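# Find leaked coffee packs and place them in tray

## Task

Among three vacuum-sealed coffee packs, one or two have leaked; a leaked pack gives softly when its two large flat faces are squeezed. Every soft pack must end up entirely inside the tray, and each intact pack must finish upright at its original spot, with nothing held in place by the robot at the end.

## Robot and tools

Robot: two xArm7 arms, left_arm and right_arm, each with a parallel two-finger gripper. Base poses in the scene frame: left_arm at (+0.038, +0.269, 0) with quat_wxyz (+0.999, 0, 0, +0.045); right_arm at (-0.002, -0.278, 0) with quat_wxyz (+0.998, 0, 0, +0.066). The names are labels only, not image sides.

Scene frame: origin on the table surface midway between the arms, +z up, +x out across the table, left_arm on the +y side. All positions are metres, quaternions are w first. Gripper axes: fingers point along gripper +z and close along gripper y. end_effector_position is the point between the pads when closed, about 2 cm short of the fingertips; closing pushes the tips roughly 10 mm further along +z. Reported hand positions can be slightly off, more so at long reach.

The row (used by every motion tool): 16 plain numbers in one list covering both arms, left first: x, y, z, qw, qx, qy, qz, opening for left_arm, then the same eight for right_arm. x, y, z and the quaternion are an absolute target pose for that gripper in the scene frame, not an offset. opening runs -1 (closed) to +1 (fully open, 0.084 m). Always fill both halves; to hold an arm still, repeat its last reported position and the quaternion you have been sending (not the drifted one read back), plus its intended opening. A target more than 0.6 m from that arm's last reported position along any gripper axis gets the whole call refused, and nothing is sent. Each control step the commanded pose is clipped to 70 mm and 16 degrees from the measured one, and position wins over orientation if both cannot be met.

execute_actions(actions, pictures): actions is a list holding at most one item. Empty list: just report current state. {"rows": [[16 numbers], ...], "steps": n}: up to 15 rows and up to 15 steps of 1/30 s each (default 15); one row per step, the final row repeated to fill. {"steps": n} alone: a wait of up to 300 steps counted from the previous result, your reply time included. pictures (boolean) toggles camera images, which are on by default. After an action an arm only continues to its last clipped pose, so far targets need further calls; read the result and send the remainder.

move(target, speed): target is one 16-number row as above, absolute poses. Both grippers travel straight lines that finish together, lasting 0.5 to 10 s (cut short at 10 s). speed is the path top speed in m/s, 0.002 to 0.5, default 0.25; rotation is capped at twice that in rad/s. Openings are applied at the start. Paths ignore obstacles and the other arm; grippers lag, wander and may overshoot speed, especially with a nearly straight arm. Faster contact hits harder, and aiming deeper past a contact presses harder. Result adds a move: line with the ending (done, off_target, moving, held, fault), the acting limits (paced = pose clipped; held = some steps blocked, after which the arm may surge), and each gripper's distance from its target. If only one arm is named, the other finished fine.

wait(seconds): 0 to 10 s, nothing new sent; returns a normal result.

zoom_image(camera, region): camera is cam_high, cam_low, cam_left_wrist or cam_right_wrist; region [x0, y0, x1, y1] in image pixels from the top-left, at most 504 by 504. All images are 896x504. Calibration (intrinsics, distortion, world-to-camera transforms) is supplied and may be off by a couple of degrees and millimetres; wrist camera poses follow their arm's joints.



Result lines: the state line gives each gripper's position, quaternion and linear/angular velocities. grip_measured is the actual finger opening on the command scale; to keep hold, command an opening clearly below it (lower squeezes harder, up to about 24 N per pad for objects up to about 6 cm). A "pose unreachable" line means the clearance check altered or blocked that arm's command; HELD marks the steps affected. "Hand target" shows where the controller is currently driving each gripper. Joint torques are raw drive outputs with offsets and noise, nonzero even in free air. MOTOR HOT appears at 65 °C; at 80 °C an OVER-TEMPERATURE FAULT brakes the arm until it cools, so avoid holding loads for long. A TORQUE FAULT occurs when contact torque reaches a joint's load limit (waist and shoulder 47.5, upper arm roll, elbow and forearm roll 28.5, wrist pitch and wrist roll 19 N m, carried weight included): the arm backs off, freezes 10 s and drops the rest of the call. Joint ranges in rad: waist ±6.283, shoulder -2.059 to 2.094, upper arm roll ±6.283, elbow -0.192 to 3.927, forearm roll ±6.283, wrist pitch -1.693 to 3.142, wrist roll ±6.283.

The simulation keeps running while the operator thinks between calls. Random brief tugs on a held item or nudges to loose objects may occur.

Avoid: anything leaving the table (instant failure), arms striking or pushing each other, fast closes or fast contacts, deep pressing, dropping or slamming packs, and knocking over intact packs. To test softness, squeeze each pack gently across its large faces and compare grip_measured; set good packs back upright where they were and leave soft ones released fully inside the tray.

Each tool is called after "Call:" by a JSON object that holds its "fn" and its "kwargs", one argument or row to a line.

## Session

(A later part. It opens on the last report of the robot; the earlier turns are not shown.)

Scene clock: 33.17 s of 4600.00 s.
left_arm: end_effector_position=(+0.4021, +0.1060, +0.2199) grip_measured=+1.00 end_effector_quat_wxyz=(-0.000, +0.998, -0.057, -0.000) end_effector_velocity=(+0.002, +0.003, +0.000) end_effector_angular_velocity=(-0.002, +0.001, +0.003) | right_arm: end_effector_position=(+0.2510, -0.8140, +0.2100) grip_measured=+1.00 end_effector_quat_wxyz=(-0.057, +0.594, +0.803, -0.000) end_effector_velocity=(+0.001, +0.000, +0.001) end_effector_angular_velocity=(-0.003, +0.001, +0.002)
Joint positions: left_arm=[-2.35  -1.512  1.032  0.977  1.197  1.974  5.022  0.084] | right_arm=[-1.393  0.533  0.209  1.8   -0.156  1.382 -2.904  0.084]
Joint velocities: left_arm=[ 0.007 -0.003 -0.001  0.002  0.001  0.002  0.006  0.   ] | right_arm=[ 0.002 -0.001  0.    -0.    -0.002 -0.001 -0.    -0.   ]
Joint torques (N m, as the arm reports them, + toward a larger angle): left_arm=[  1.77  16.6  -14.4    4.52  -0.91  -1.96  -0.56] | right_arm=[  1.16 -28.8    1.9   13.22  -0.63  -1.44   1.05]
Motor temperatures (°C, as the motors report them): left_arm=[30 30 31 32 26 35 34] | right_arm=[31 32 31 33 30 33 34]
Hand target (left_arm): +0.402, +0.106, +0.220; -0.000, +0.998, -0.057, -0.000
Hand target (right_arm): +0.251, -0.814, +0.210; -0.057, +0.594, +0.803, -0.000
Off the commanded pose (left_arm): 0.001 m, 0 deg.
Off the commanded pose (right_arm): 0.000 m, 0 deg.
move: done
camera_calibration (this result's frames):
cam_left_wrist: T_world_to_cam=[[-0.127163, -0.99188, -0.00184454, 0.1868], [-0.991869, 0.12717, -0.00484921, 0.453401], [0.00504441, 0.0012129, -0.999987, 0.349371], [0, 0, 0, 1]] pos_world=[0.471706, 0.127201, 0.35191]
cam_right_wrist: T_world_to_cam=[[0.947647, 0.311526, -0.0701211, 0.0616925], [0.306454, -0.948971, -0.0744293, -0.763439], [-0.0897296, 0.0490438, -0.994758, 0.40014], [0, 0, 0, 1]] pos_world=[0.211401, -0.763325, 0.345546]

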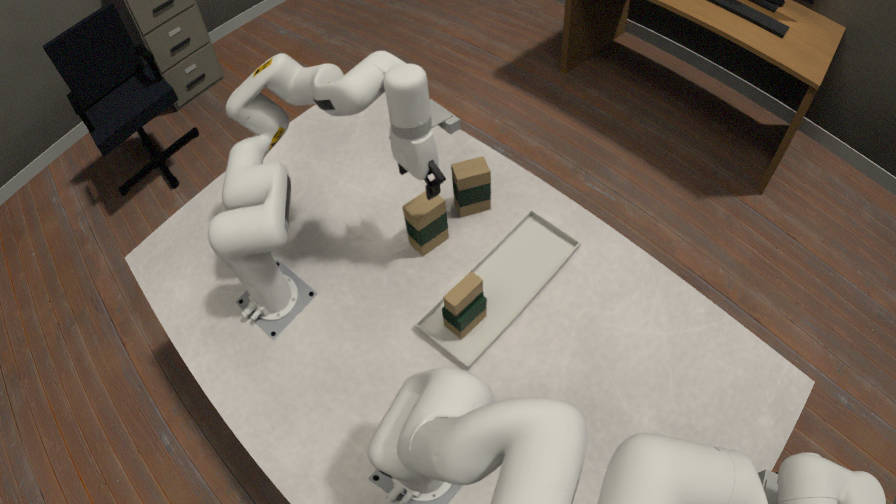

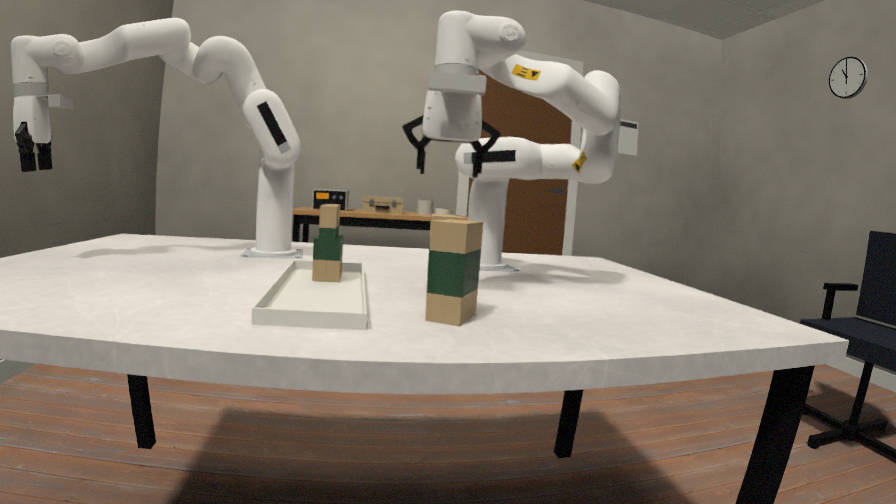

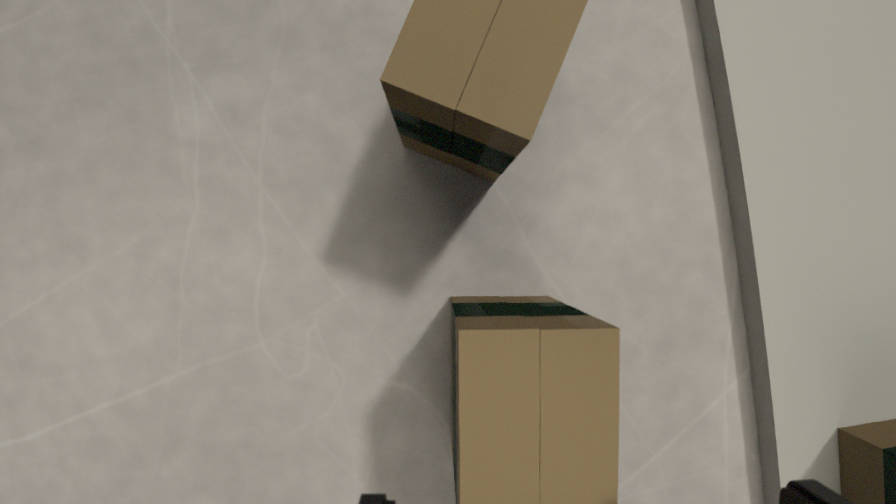

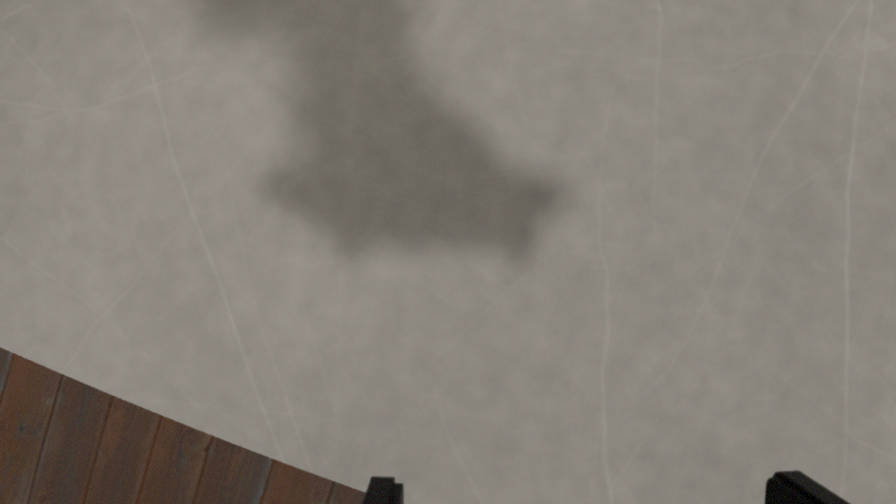

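Call:
{"fn": "move", "kwargs": {
  "target": [0.405,0.1065,0.107,0,0.998,-0.057,0,1,0.251,-0.814,0.21,-0.057,0.594,0.803,0,1],
  "speed": 0.15
}}

Call:
{"fn": "move", "kwargs": {
  "target": [0.405,0.1065,0.107,0,0.998,-0.057,0,-0.1,0.251,-0.814,0.21,-0.057,0.594,0.803,0,1]
}}

Scene clock: 36.90 s of 4600.00 s.
left_arm: end_effector_position=(+0.4050, +0.1065, +0.1074) grip_measured=+1.00 end_effector_quat_wxyz=(-0.000, +0.998, -0.057, +0.000) end_effector_velocity=(+0.000, +0.000, -0.003) end_effector_angular_velocity=(+0.001, +0.001, -0.000) | right_arm: end_effector_position=(+0.2510, -0.8140, +0.2100) grip_measured=+1.00 end_effector_quat_wxyz=(-0.057, +0.594, +0.803, +0.000) end_effector_velocity=(+0.001, +0.001, -0.000) end_effector_angular_velocity=(+0.001, +0.000, +0.002)
Joint positions: left_arm=[-2.258 -1.669  1.274  0.816  1.438  1.854  5.041  0.084] | right_arm=[-1.393  0.533  0.209  1.8   -0.156  1.382 -2.904  0.084]
Joint velocities: left_arm=[ 0.002 -0.002  0.008 -0.002  0.006 -0.003  0.001  0.   ] | right_arm=[ 0.001  0.     0.     0.     0.     0.001 -0.     0.   ]
Joint torques (N m, as the arm reports them, + toward a larger angle): left_arm=[  2.11  15.35 -15.38   0.79  -0.84  -1.96  -0.8 ] | right_arm=[  1.31 -28.72   1.96  13.16  -0.57  -1.4    1.03]
Motor temperatures (°C, as the motors report them): left_arm=[30 30 31 32 26 35 34] | right_arm=[31 32 31 33 30 33 34]
Hand target (left_arm): +0.405, +0.107, +0.107; -0.000, +0.998, -0.057, +0.000
Hand target (right_arm): +0.251, -0.814, +0.210; -0.057, +0.594, +0.803, -0.000
Off the commanded pose (left_arm): 0.000 m, 0 deg.
Off the commanded pose (right_arm): 0.000 m, 0 deg.
move: done
camera_calibration (this result's frames):
cam_left_wrist: T_world_to_cam=[[-0.126639, -0.991948, -0.00146002, 0.187253], [-0.991932, 0.126646, -0.00562765, 0.455848], [0.00576724, 0.00073556, -0.999983, 0.236585], [0, 0, 0, 1]] pos_world=[0.47452, 0.12784, 0.239419]
cam_right_wrist: T_world_to_cam=[[0.947647, 0.311526, -0.070121, 0.0616924], [0.306454, -0.948971, -0.0744295, -0.763439], [-0.0897295, 0.049044, -0.994758, 0.40014], [0, 0, 0, 1]] pos_world=[0.211401, -0.763325, 0.345546]

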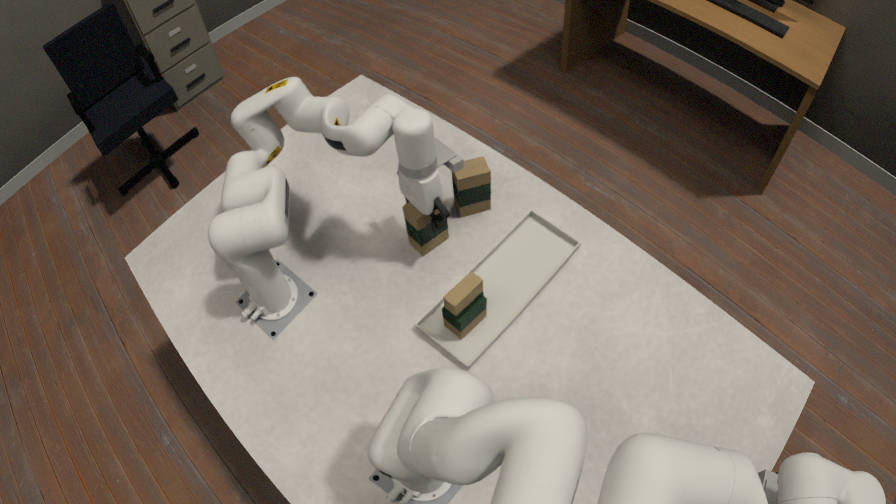

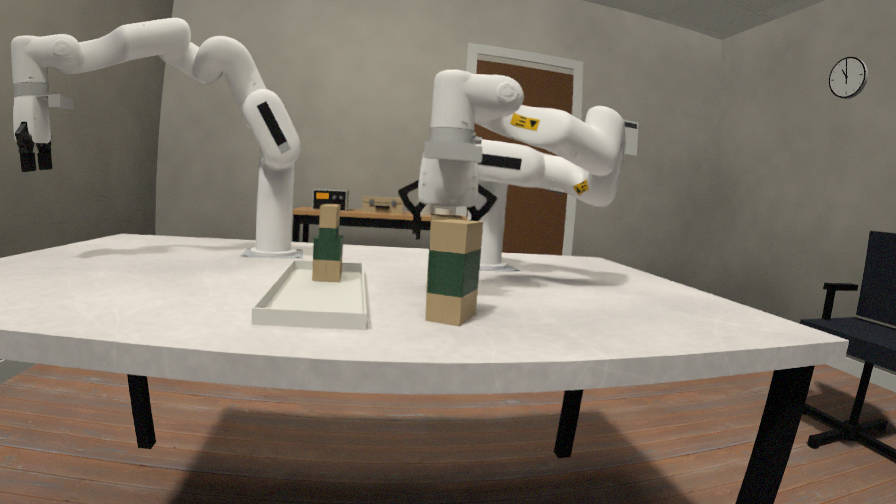

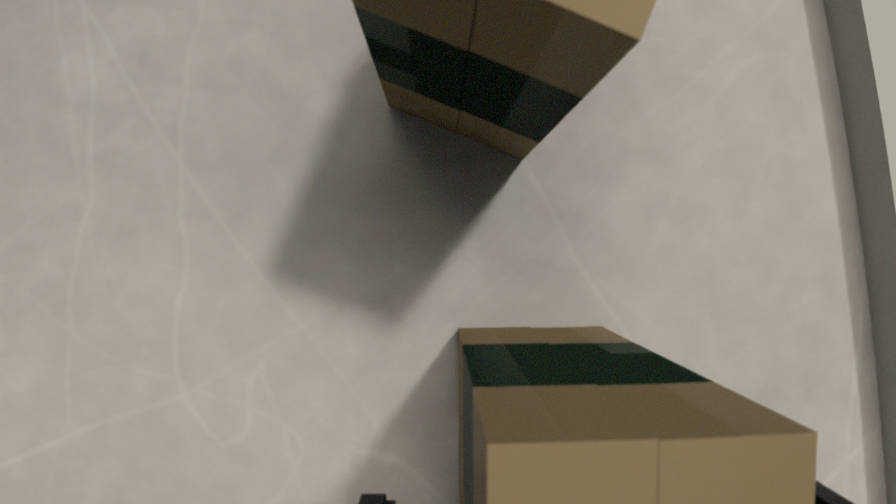

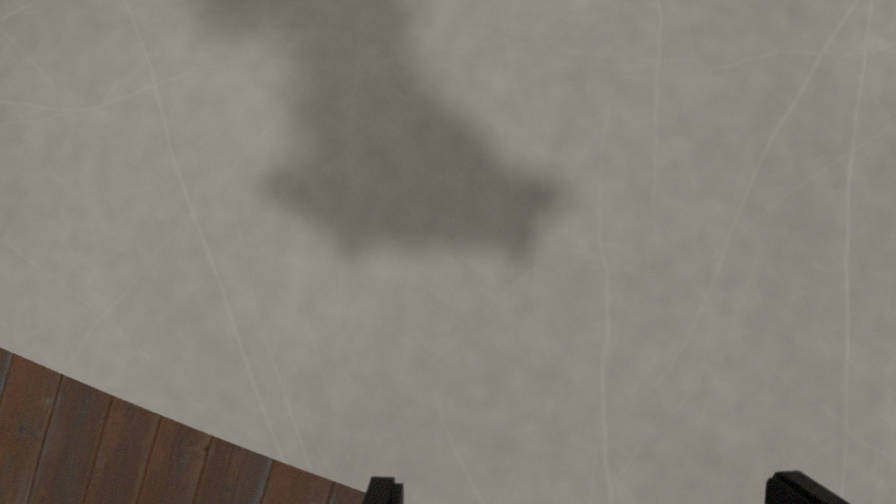

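Scene clock: 37.60 s of 4600.00 s.
left_arm: end_effector_position=(+0.4051, +0.1065, +0.1073) grip_measured=+0.15 end_effector_quat_wxyz=(+0.000, +0.998, -0.057, +0.000) end_effector_velocity=(+0.000, +0.000, -0.000) end_effector_angular_velocity=(-0.000, +0.000, +0.000) | right_arm: end_effector_position=(+0.2510, -0.8140, +0.2100) grip_measured=+1.00 end_effector_quat_wxyz=(-0.057, +0.594, +0.803, -0.000) end_effector_velocity=(+0.000, -0.000, -0.001) end_effector_angular_velocity=(-0.000, -0.001, -0.001)
Joint positions: left_arm=[-2.257 -1.67   1.275  0.815  1.439  1.853  5.041  0.051] | right_arm=[-1.393  0.533  0.209  1.8   -0.156  1.382 -2.904  0.084]
Joint velocities: left_arm=[ 0.    -0.001  0.001 -0.     0.001  0.    -0.     0.   ] | right_arm=[-0.     0.001 -0.     0.     0.001 -0.002  0.     0.   ]
Joint torques (N m, as the arm reports them, + toward a larger angle): left_arm=[  0.75  14.52 -13.33   0.84  -0.63  -2.2   -0.67] | right_arm=[  1.02 -28.91   2.    13.22  -0.82  -1.44   0.92]
Motor temperatures (°C, as the motors report them): left_arm=[30 30 31 32 26 35 34] | right_arm=[31 32 31 33 30 33 34]
Hand target (left_arm): +0.405, +0.107, +0.107; +0.000, +0.998, -0.057, -0.000
Hand target (right_arm): +0.251, -0.814, +0.210; -0.057, +0.594, +0.803, -0.000
Off the commanded pose (left_arm): 0.000 m, 0 deg.
Off the commanded pose (right_arm): 0.000 m, 0 deg.
move: done
camera_calibration (this result's frames):
cam_left_wrist: T_world_to_cam=[[-0.126453, -0.991972, -0.00120315, 0.187176], [-0.991955, 0.126457, -0.00577291, 0.455953], [0.00587871, 0.000463468, -0.999983, 0.236462], [0, 0, 0, 1]] pos_world=[0.474564, 0.127905, 0.239316]
cam_right_wrist: T_world_to_cam=[[0.947647, 0.311526, -0.0701211, 0.0616925], [0.306454, -0.948971, -0.0744293, -0.763439], [-0.0897296, 0.0490438, -0.994758, 0.40014], [0, 0, 0, 1]] pos_world=[0.211401, -0.763325, 0.345546]

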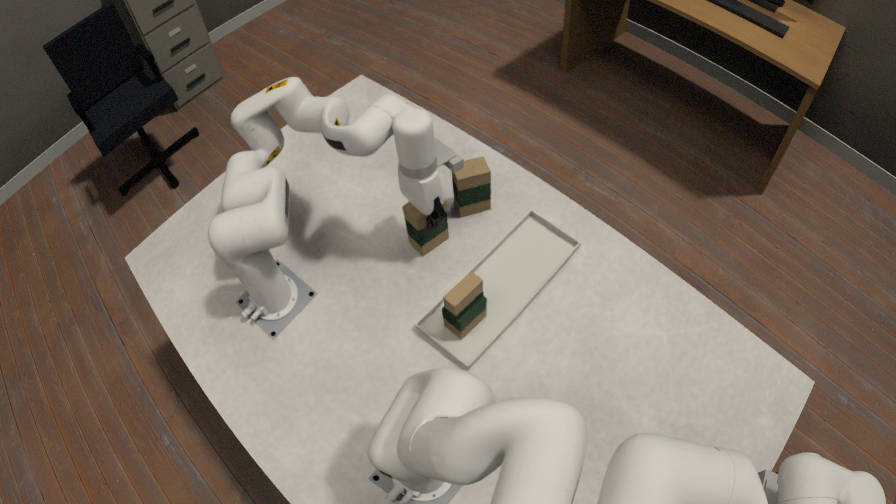

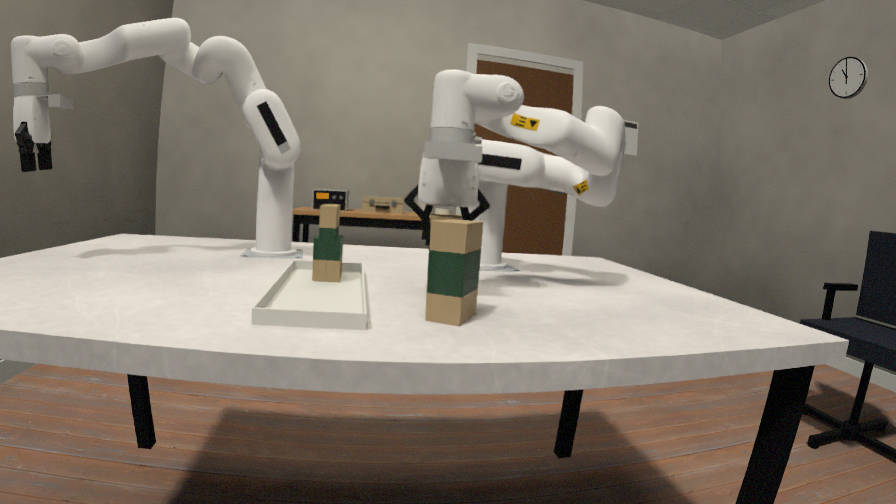

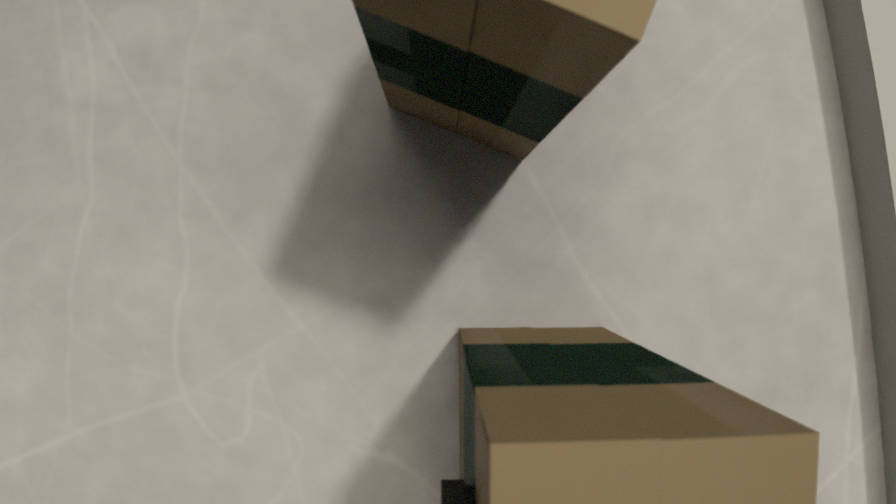

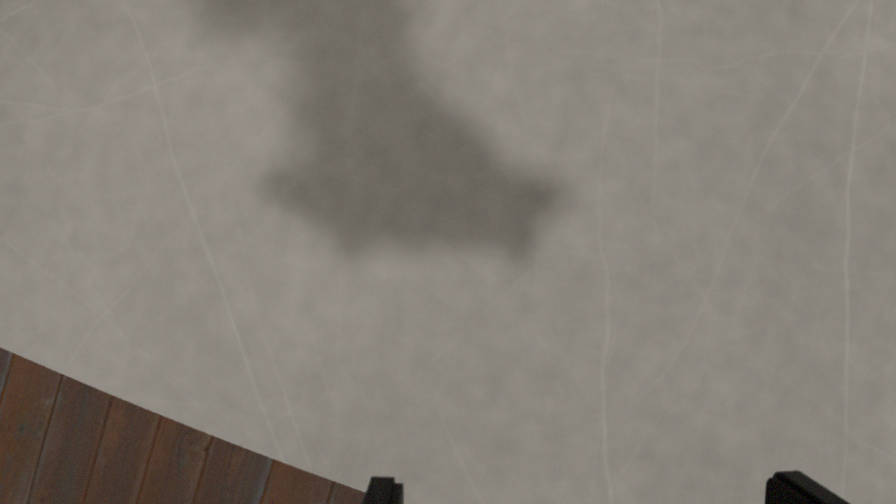

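Firm.

Call:
{"fn": "move", "kwargs": {
  "target": [0.405,0.1065,0.107,0,0.998,-0.057,0,1,0.251,-0.814,0.21,-0.057,0.594,0.803,0,1]
}}

Call:
{"fn": "move", "kwargs": {
  "target": [0.405,0.1065,0.2,0,0.998,-0.057,0,1,0.251,-0.814,0.21,-0.057,0.594,0.803,0,1]
}}

Call:
{"fn": "move", "kwargs": {
  "target": [0.549,0.099,0.22,0,0.968,-0.252,0,1,0.251,-0.814,0.21,-0.057,0.594,0.803,0,1]
}}

Scene clock: 40.60 s of 4600.00 s.
left_arm: end_effector_position=(+0.4050, +0.1065, +0.1070) grip_measured=+1.00 end_effector_quat_wxyz=(-0.000, +0.998, -0.057, -0.000) end_effector_velocity=(+0.000, -0.000, +0.000) end_effector_angular_velocity=(-0.001, -0.000, +0.000) | right_arm: end_effector_position=(+0.2510, -0.8140, +0.2100) grip_measured=+1.00 end_effector_quat_wxyz=(-0.057, +0.594, +0.803, -0.000) end_effector_velocity=(+0.001, +0.000, +0.000) end_effector_angular_velocity=(+0.000, -0.001, +0.001)
Joint positions: left_arm=[-2.258 -1.67   1.275  0.815  1.439  1.853  5.041  0.084] | right_arm=[-1.393  0.533  0.209  1.8   -0.156  1.382 -2.904  0.084]
Joint velocities: left_arm=[ 0.    -0.    -0.001 -0.    -0.     0.    -0.     0.   ] | right_arm=[ 0.001  0.     0.     0.     0.001 -0.    -0.     0.   ]
Joint torques (N m, as the arm reports them, + toward a larger angle): left_arm=[  1.38  14.53 -15.27   0.74  -1.07  -1.91  -0.48] | right_arm=[  1.14 -29.06   1.95  13.12  -0.7   -1.45   1.08]
Motor temperatures (°C, as the motors report them): left_arm=[30 30 31 32 26 35 34] | right_arm=[31 32 31 33 30 33 34]
Hand target (left_arm): +0.405, +0.106, +0.107; +0.000, +0.998, -0.057, -0.000
Hand target (right_arm): +0.251, -0.814, +0.210; -0.057, +0.594, +0.803, -0.000
Off the commanded pose (left_arm): 0.000 m, 0 deg.
Off the commanded pose (right_arm): 0.000 m, 0 deg.
move: done
camera_calibration (this result's frames):
cam_left_wrist: T_world_to_cam=[[-0.126546, -0.99196, -0.00145161, 0.187217], [-0.991947, 0.126552, -0.00511555, 0.455769], [0.00525812, 0.000792564, -0.999986, 0.236343], [0, 0, 0, 1]] pos_world=[0.474548, 0.127846, 0.238943]
cam_right_wrist: T_world_to_cam=[[0.947647, 0.311526, -0.070121, 0.0616924], [0.306454, -0.948971, -0.0744292, -0.763439], [-0.0897295, 0.0490438, -0.994758, 0.40014], [0, 0, 0, 1]] pos_world=[0.211401, -0.763325, 0.345546]

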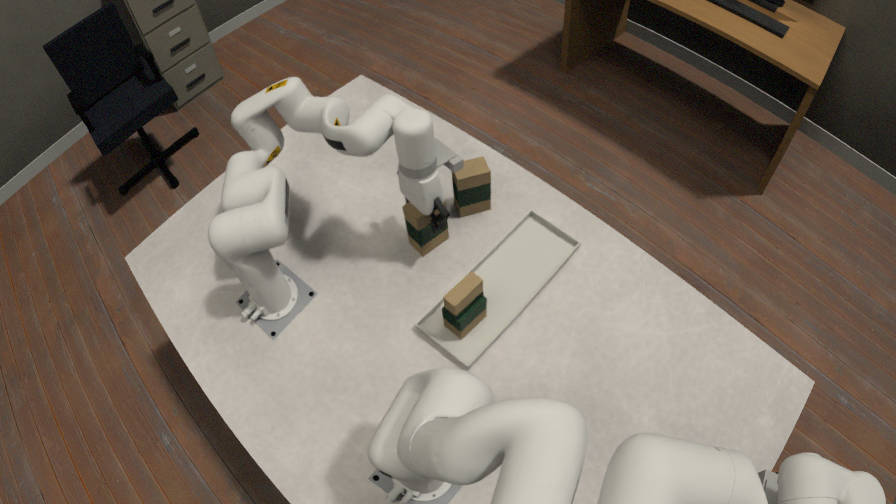

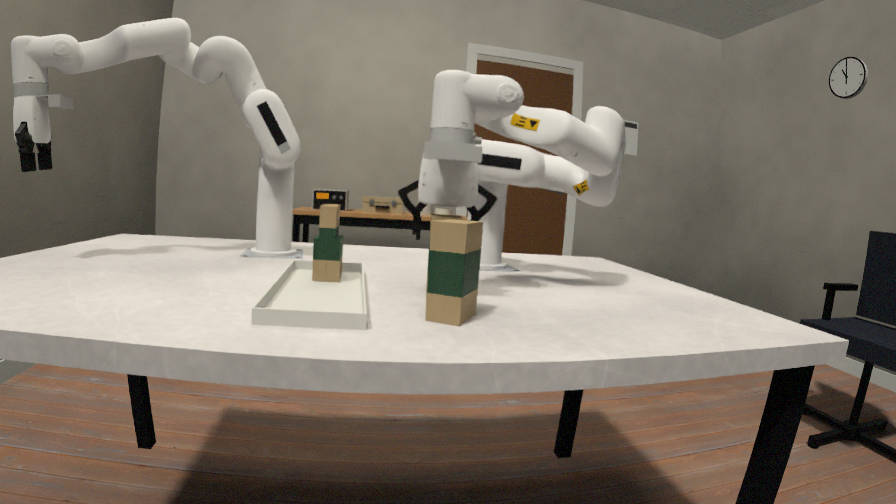

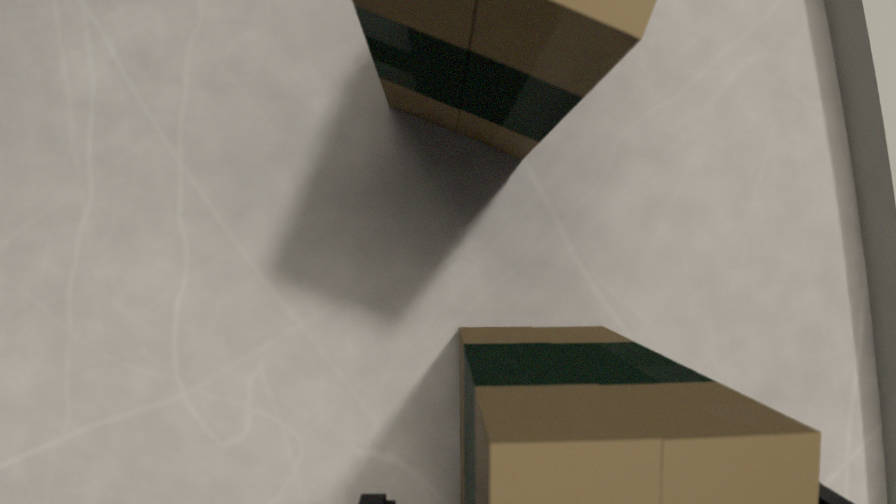

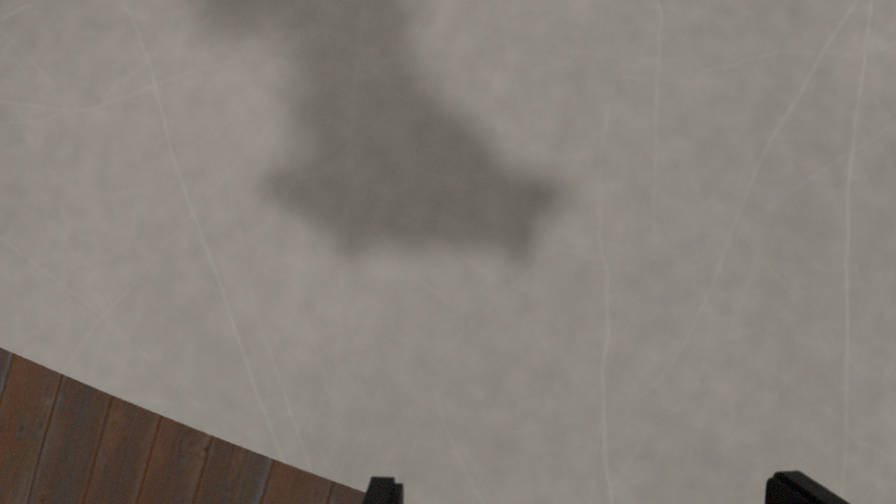

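Scene clock: 41.53 s of 4600.00 s.
left_arm: end_effector_position=(+0.4050, +0.1065, +0.1995) grip_measured=+1.00 end_effector_quat_wxyz=(-0.000, +0.998, -0.057, -0.000) end_effector_velocity=(+0.000, -0.000, +0.004) end_effector_angular_velocity=(-0.002, -0.002, -0.000) | right_arm: end_effector_position=(+0.2510, -0.8140, +0.2100) grip_measured=+1.00 end_effector_quat_wxyz=(-0.057, +0.594, +0.803, +0.000) end_effector_velocity=(-0.001, -0.001, +0.000) end_effector_angular_velocity=(-0.000, -0.000, -0.003)
Joint positions: left_arm=[-2.335 -1.545  1.071  0.946  1.24   1.954  5.028  0.084] | right_arm=[-1.393  0.533  0.209  1.8   -0.156  1.382 -2.904  0.084]
Joint velocities: left_arm=[-0.003  0.004 -0.008  0.005 -0.005  0.003 -0.    -0.   ] | right_arm=[-0.003  0.    -0.     0.001  0.    -0.     0.     0.   ]
Joint torques (N m, as the arm reports them, + toward a larger angle): left_arm=[  1.97  16.05 -14.65   3.68  -0.93  -1.96  -0.59] | right_arm=[  1.21 -28.84   2.01  13.12  -0.64  -1.42   0.97]
Motor temperatures (°C, as the motors report them): left_arm=[30 30 31 32 26 35 34] | right_arm=[31 32 31 33 30 33 34]
Hand target (left_arm): +0.405, +0.106, +0.200; +0.000, +0.998, -0.057, -0.000
Hand target (right_arm): +0.251, -0.814, +0.210; -0.057, +0.594, +0.803, -0.000
Off the commanded pose (left_arm): 0.000 m, 0 deg.
Off the commanded pose (right_arm): 0.000 m, 0 deg.
move: done
camera_calibration (this result's frames):
cam_left_wrist: T_world_to_cam=[[-0.126474, -0.991969, -0.00142064, 0.187335], [-0.991958, 0.126479, -0.00473157, 0.456157], [0.00487325, 0.00081079, -0.999988, 0.329072], [0, 0, 0, 1]] pos_world=[0.474578, 0.127869, 0.331493]
cam_right_wrist: T_world_to_cam=[[0.947647, 0.311527, -0.070121, 0.0616926], [0.306454, -0.948971, -0.0744296, -0.763439], [-0.0897295, 0.0490441, -0.994758, 0.40014], [0, 0, 0, 1]] pos_world=[0.211401, -0.763325, 0.345546]

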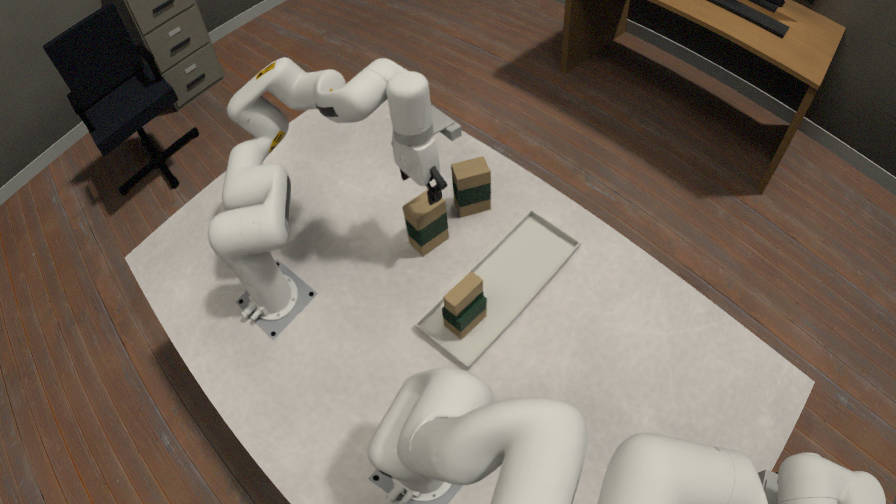

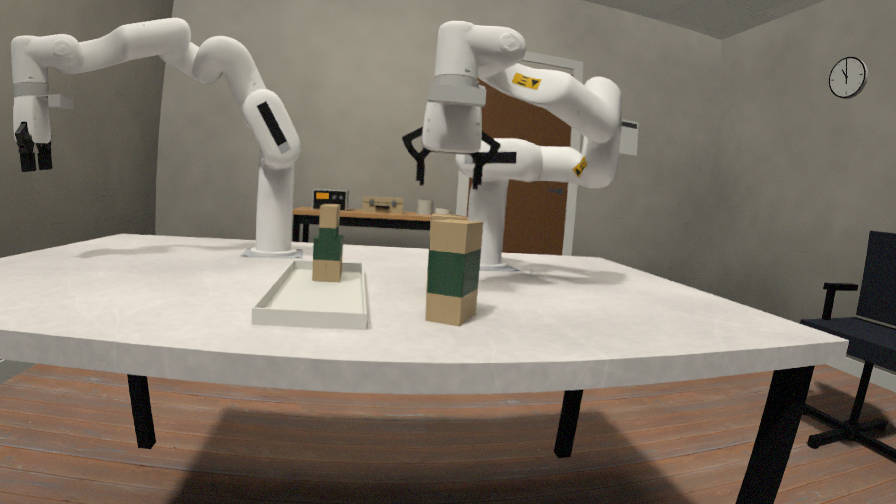

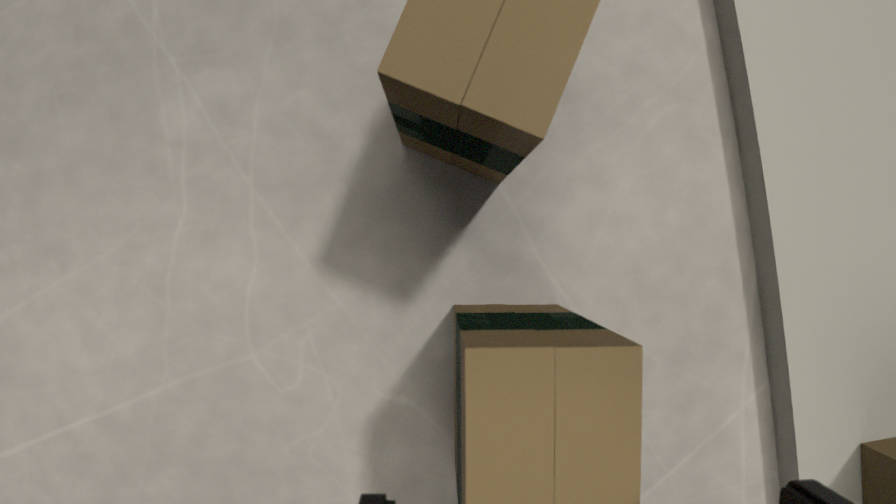

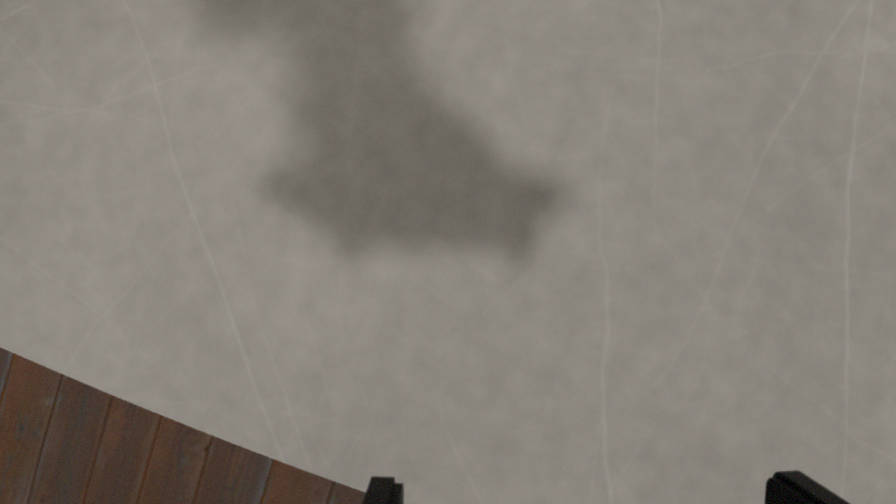

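Scene clock: 42.90 s of 4600.00 s.
left_arm: end_effector_position=(+0.5487, +0.0996, +0.2199) grip_measured=+1.00 end_effector_quat_wxyz=(-0.000, +0.968, -0.252, +0.000) end_effector_velocity=(+0.002, -0.001, -0.000) end_effector_angular_velocity=(+0.001, +0.004, -0.006) | right_arm: end_effector_position=(+0.2510, -0.8140, +0.2100) grip_measured=+1.00 end_effector_quat_wxyz=(-0.057, +0.594, +0.803, +0.000) end_effector_velocity=(-0.001, -0.001, +0.000) end_effector_angular_velocity=(-0.001, -0.000, -0.001)
Joint positions: left_arm=[-2.589 -1.44   1.157  1.489  1.393  1.968  5.719  0.084] | right_arm=[-1.393  0.533  0.209  1.8   -0.156  1.382 -2.904  0.084]
Joint velocities: left_arm=[-0.009  0.001  0.003  0.012  0.001  0.002  0.009 -0.   ] | right_arm=[-0.001 -0.001 -0.001 -0.001 -0.    -0.002  0.     0.   ]
Joint torques (N m, as the arm reports them, + toward a larger angle): left_arm=[  1.69  23.77 -15.73   0.85  -1.01  -2.1   -0.7 ] | right_arm=[  1.18 -28.67   2.09  13.18  -0.84  -1.41   0.99]
Motor temperatures (°C, as the motors report them): left_arm=[30 30 31 32 26 35 34] | right_arm=[31 32 31 33 30 33 34]
Hand target (left_arm): +0.549, +0.099, +0.220; -0.000, +0.968, -0.252, -0.000
Hand target (right_arm): +0.251, -0.814, +0.210; -0.057, +0.594, +0.803, -0.000
Off the commanded pose (left_arm): 0.001 m, 0 deg.
Off the commanded pose (right_arm): 0.000 m, 0 deg.
move: done
camera_calibration (this result's frames):
cam_left_wrist: T_world_to_cam=[[-0.498288, -0.86701, -0.00162725, 0.390264], [-0.866996, 0.498289, -0.00517397, 0.494228], [0.00529672, -0.00116731, -0.999985, 0.348711], [0, 0, 0, 1]] pos_world=[0.62111, 0.0925012, 0.351898]
cam_right_wrist: T_world_to_cam=[[0.947647, 0.311527, -0.070121, 0.0616926], [0.306454, -0.948971, -0.0744295, -0.763439], [-0.0897295, 0.049044, -0.994758, 0.40014], [0, 0, 0, 1]] pos_world=[0.211401, -0.763325, 0.345546]

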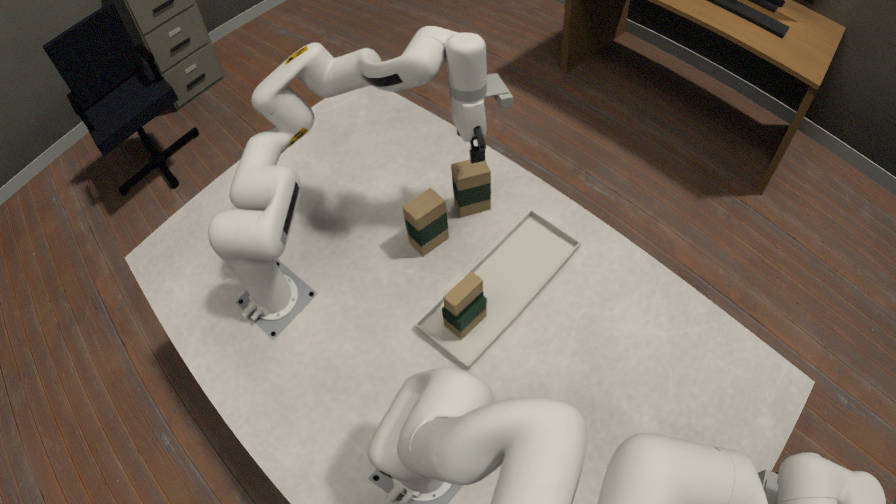

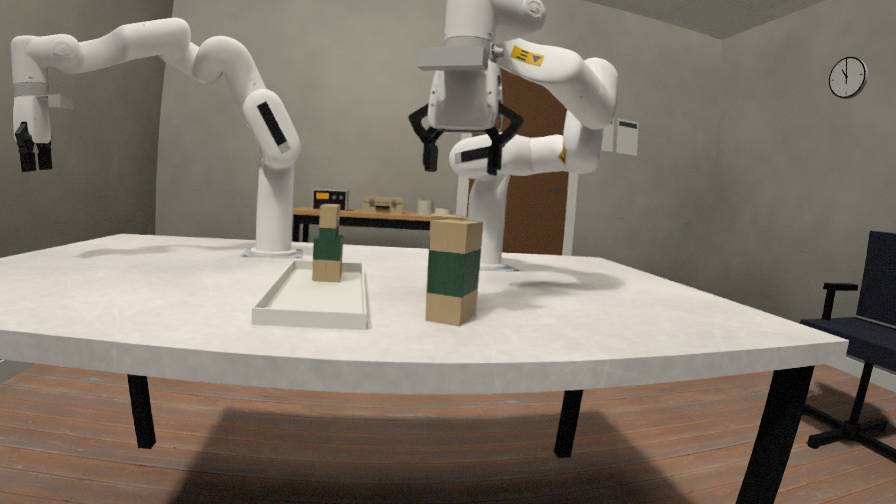

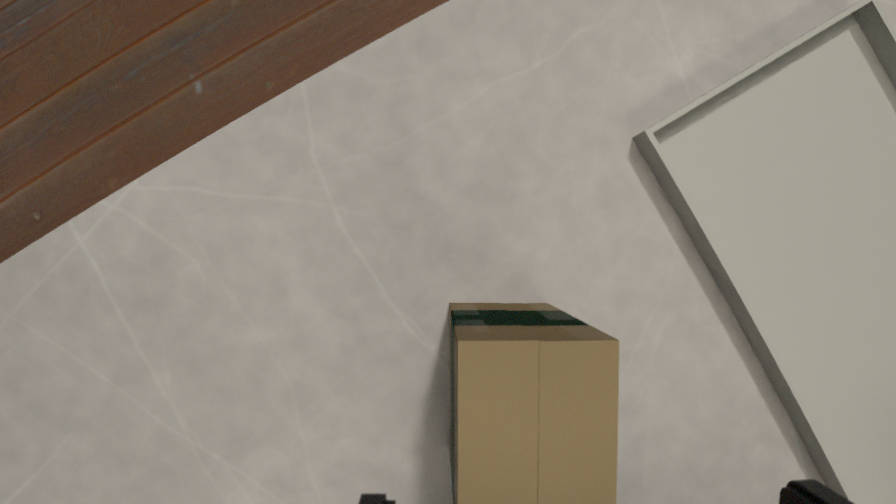

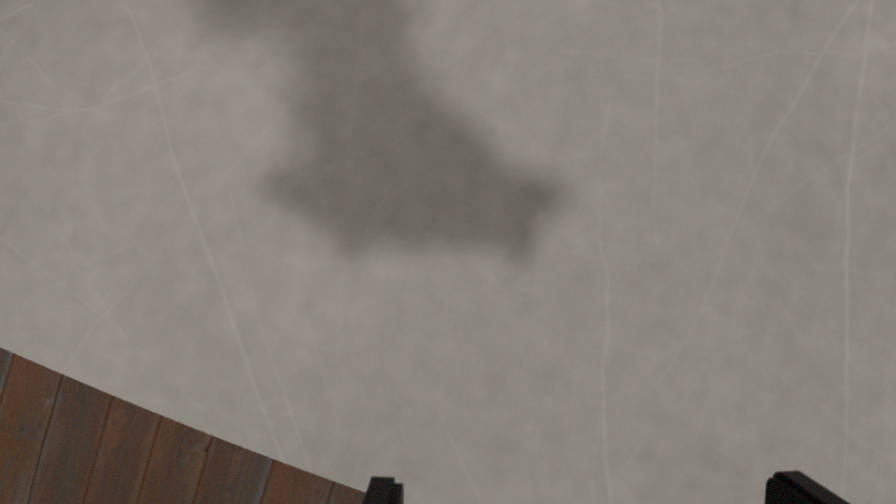

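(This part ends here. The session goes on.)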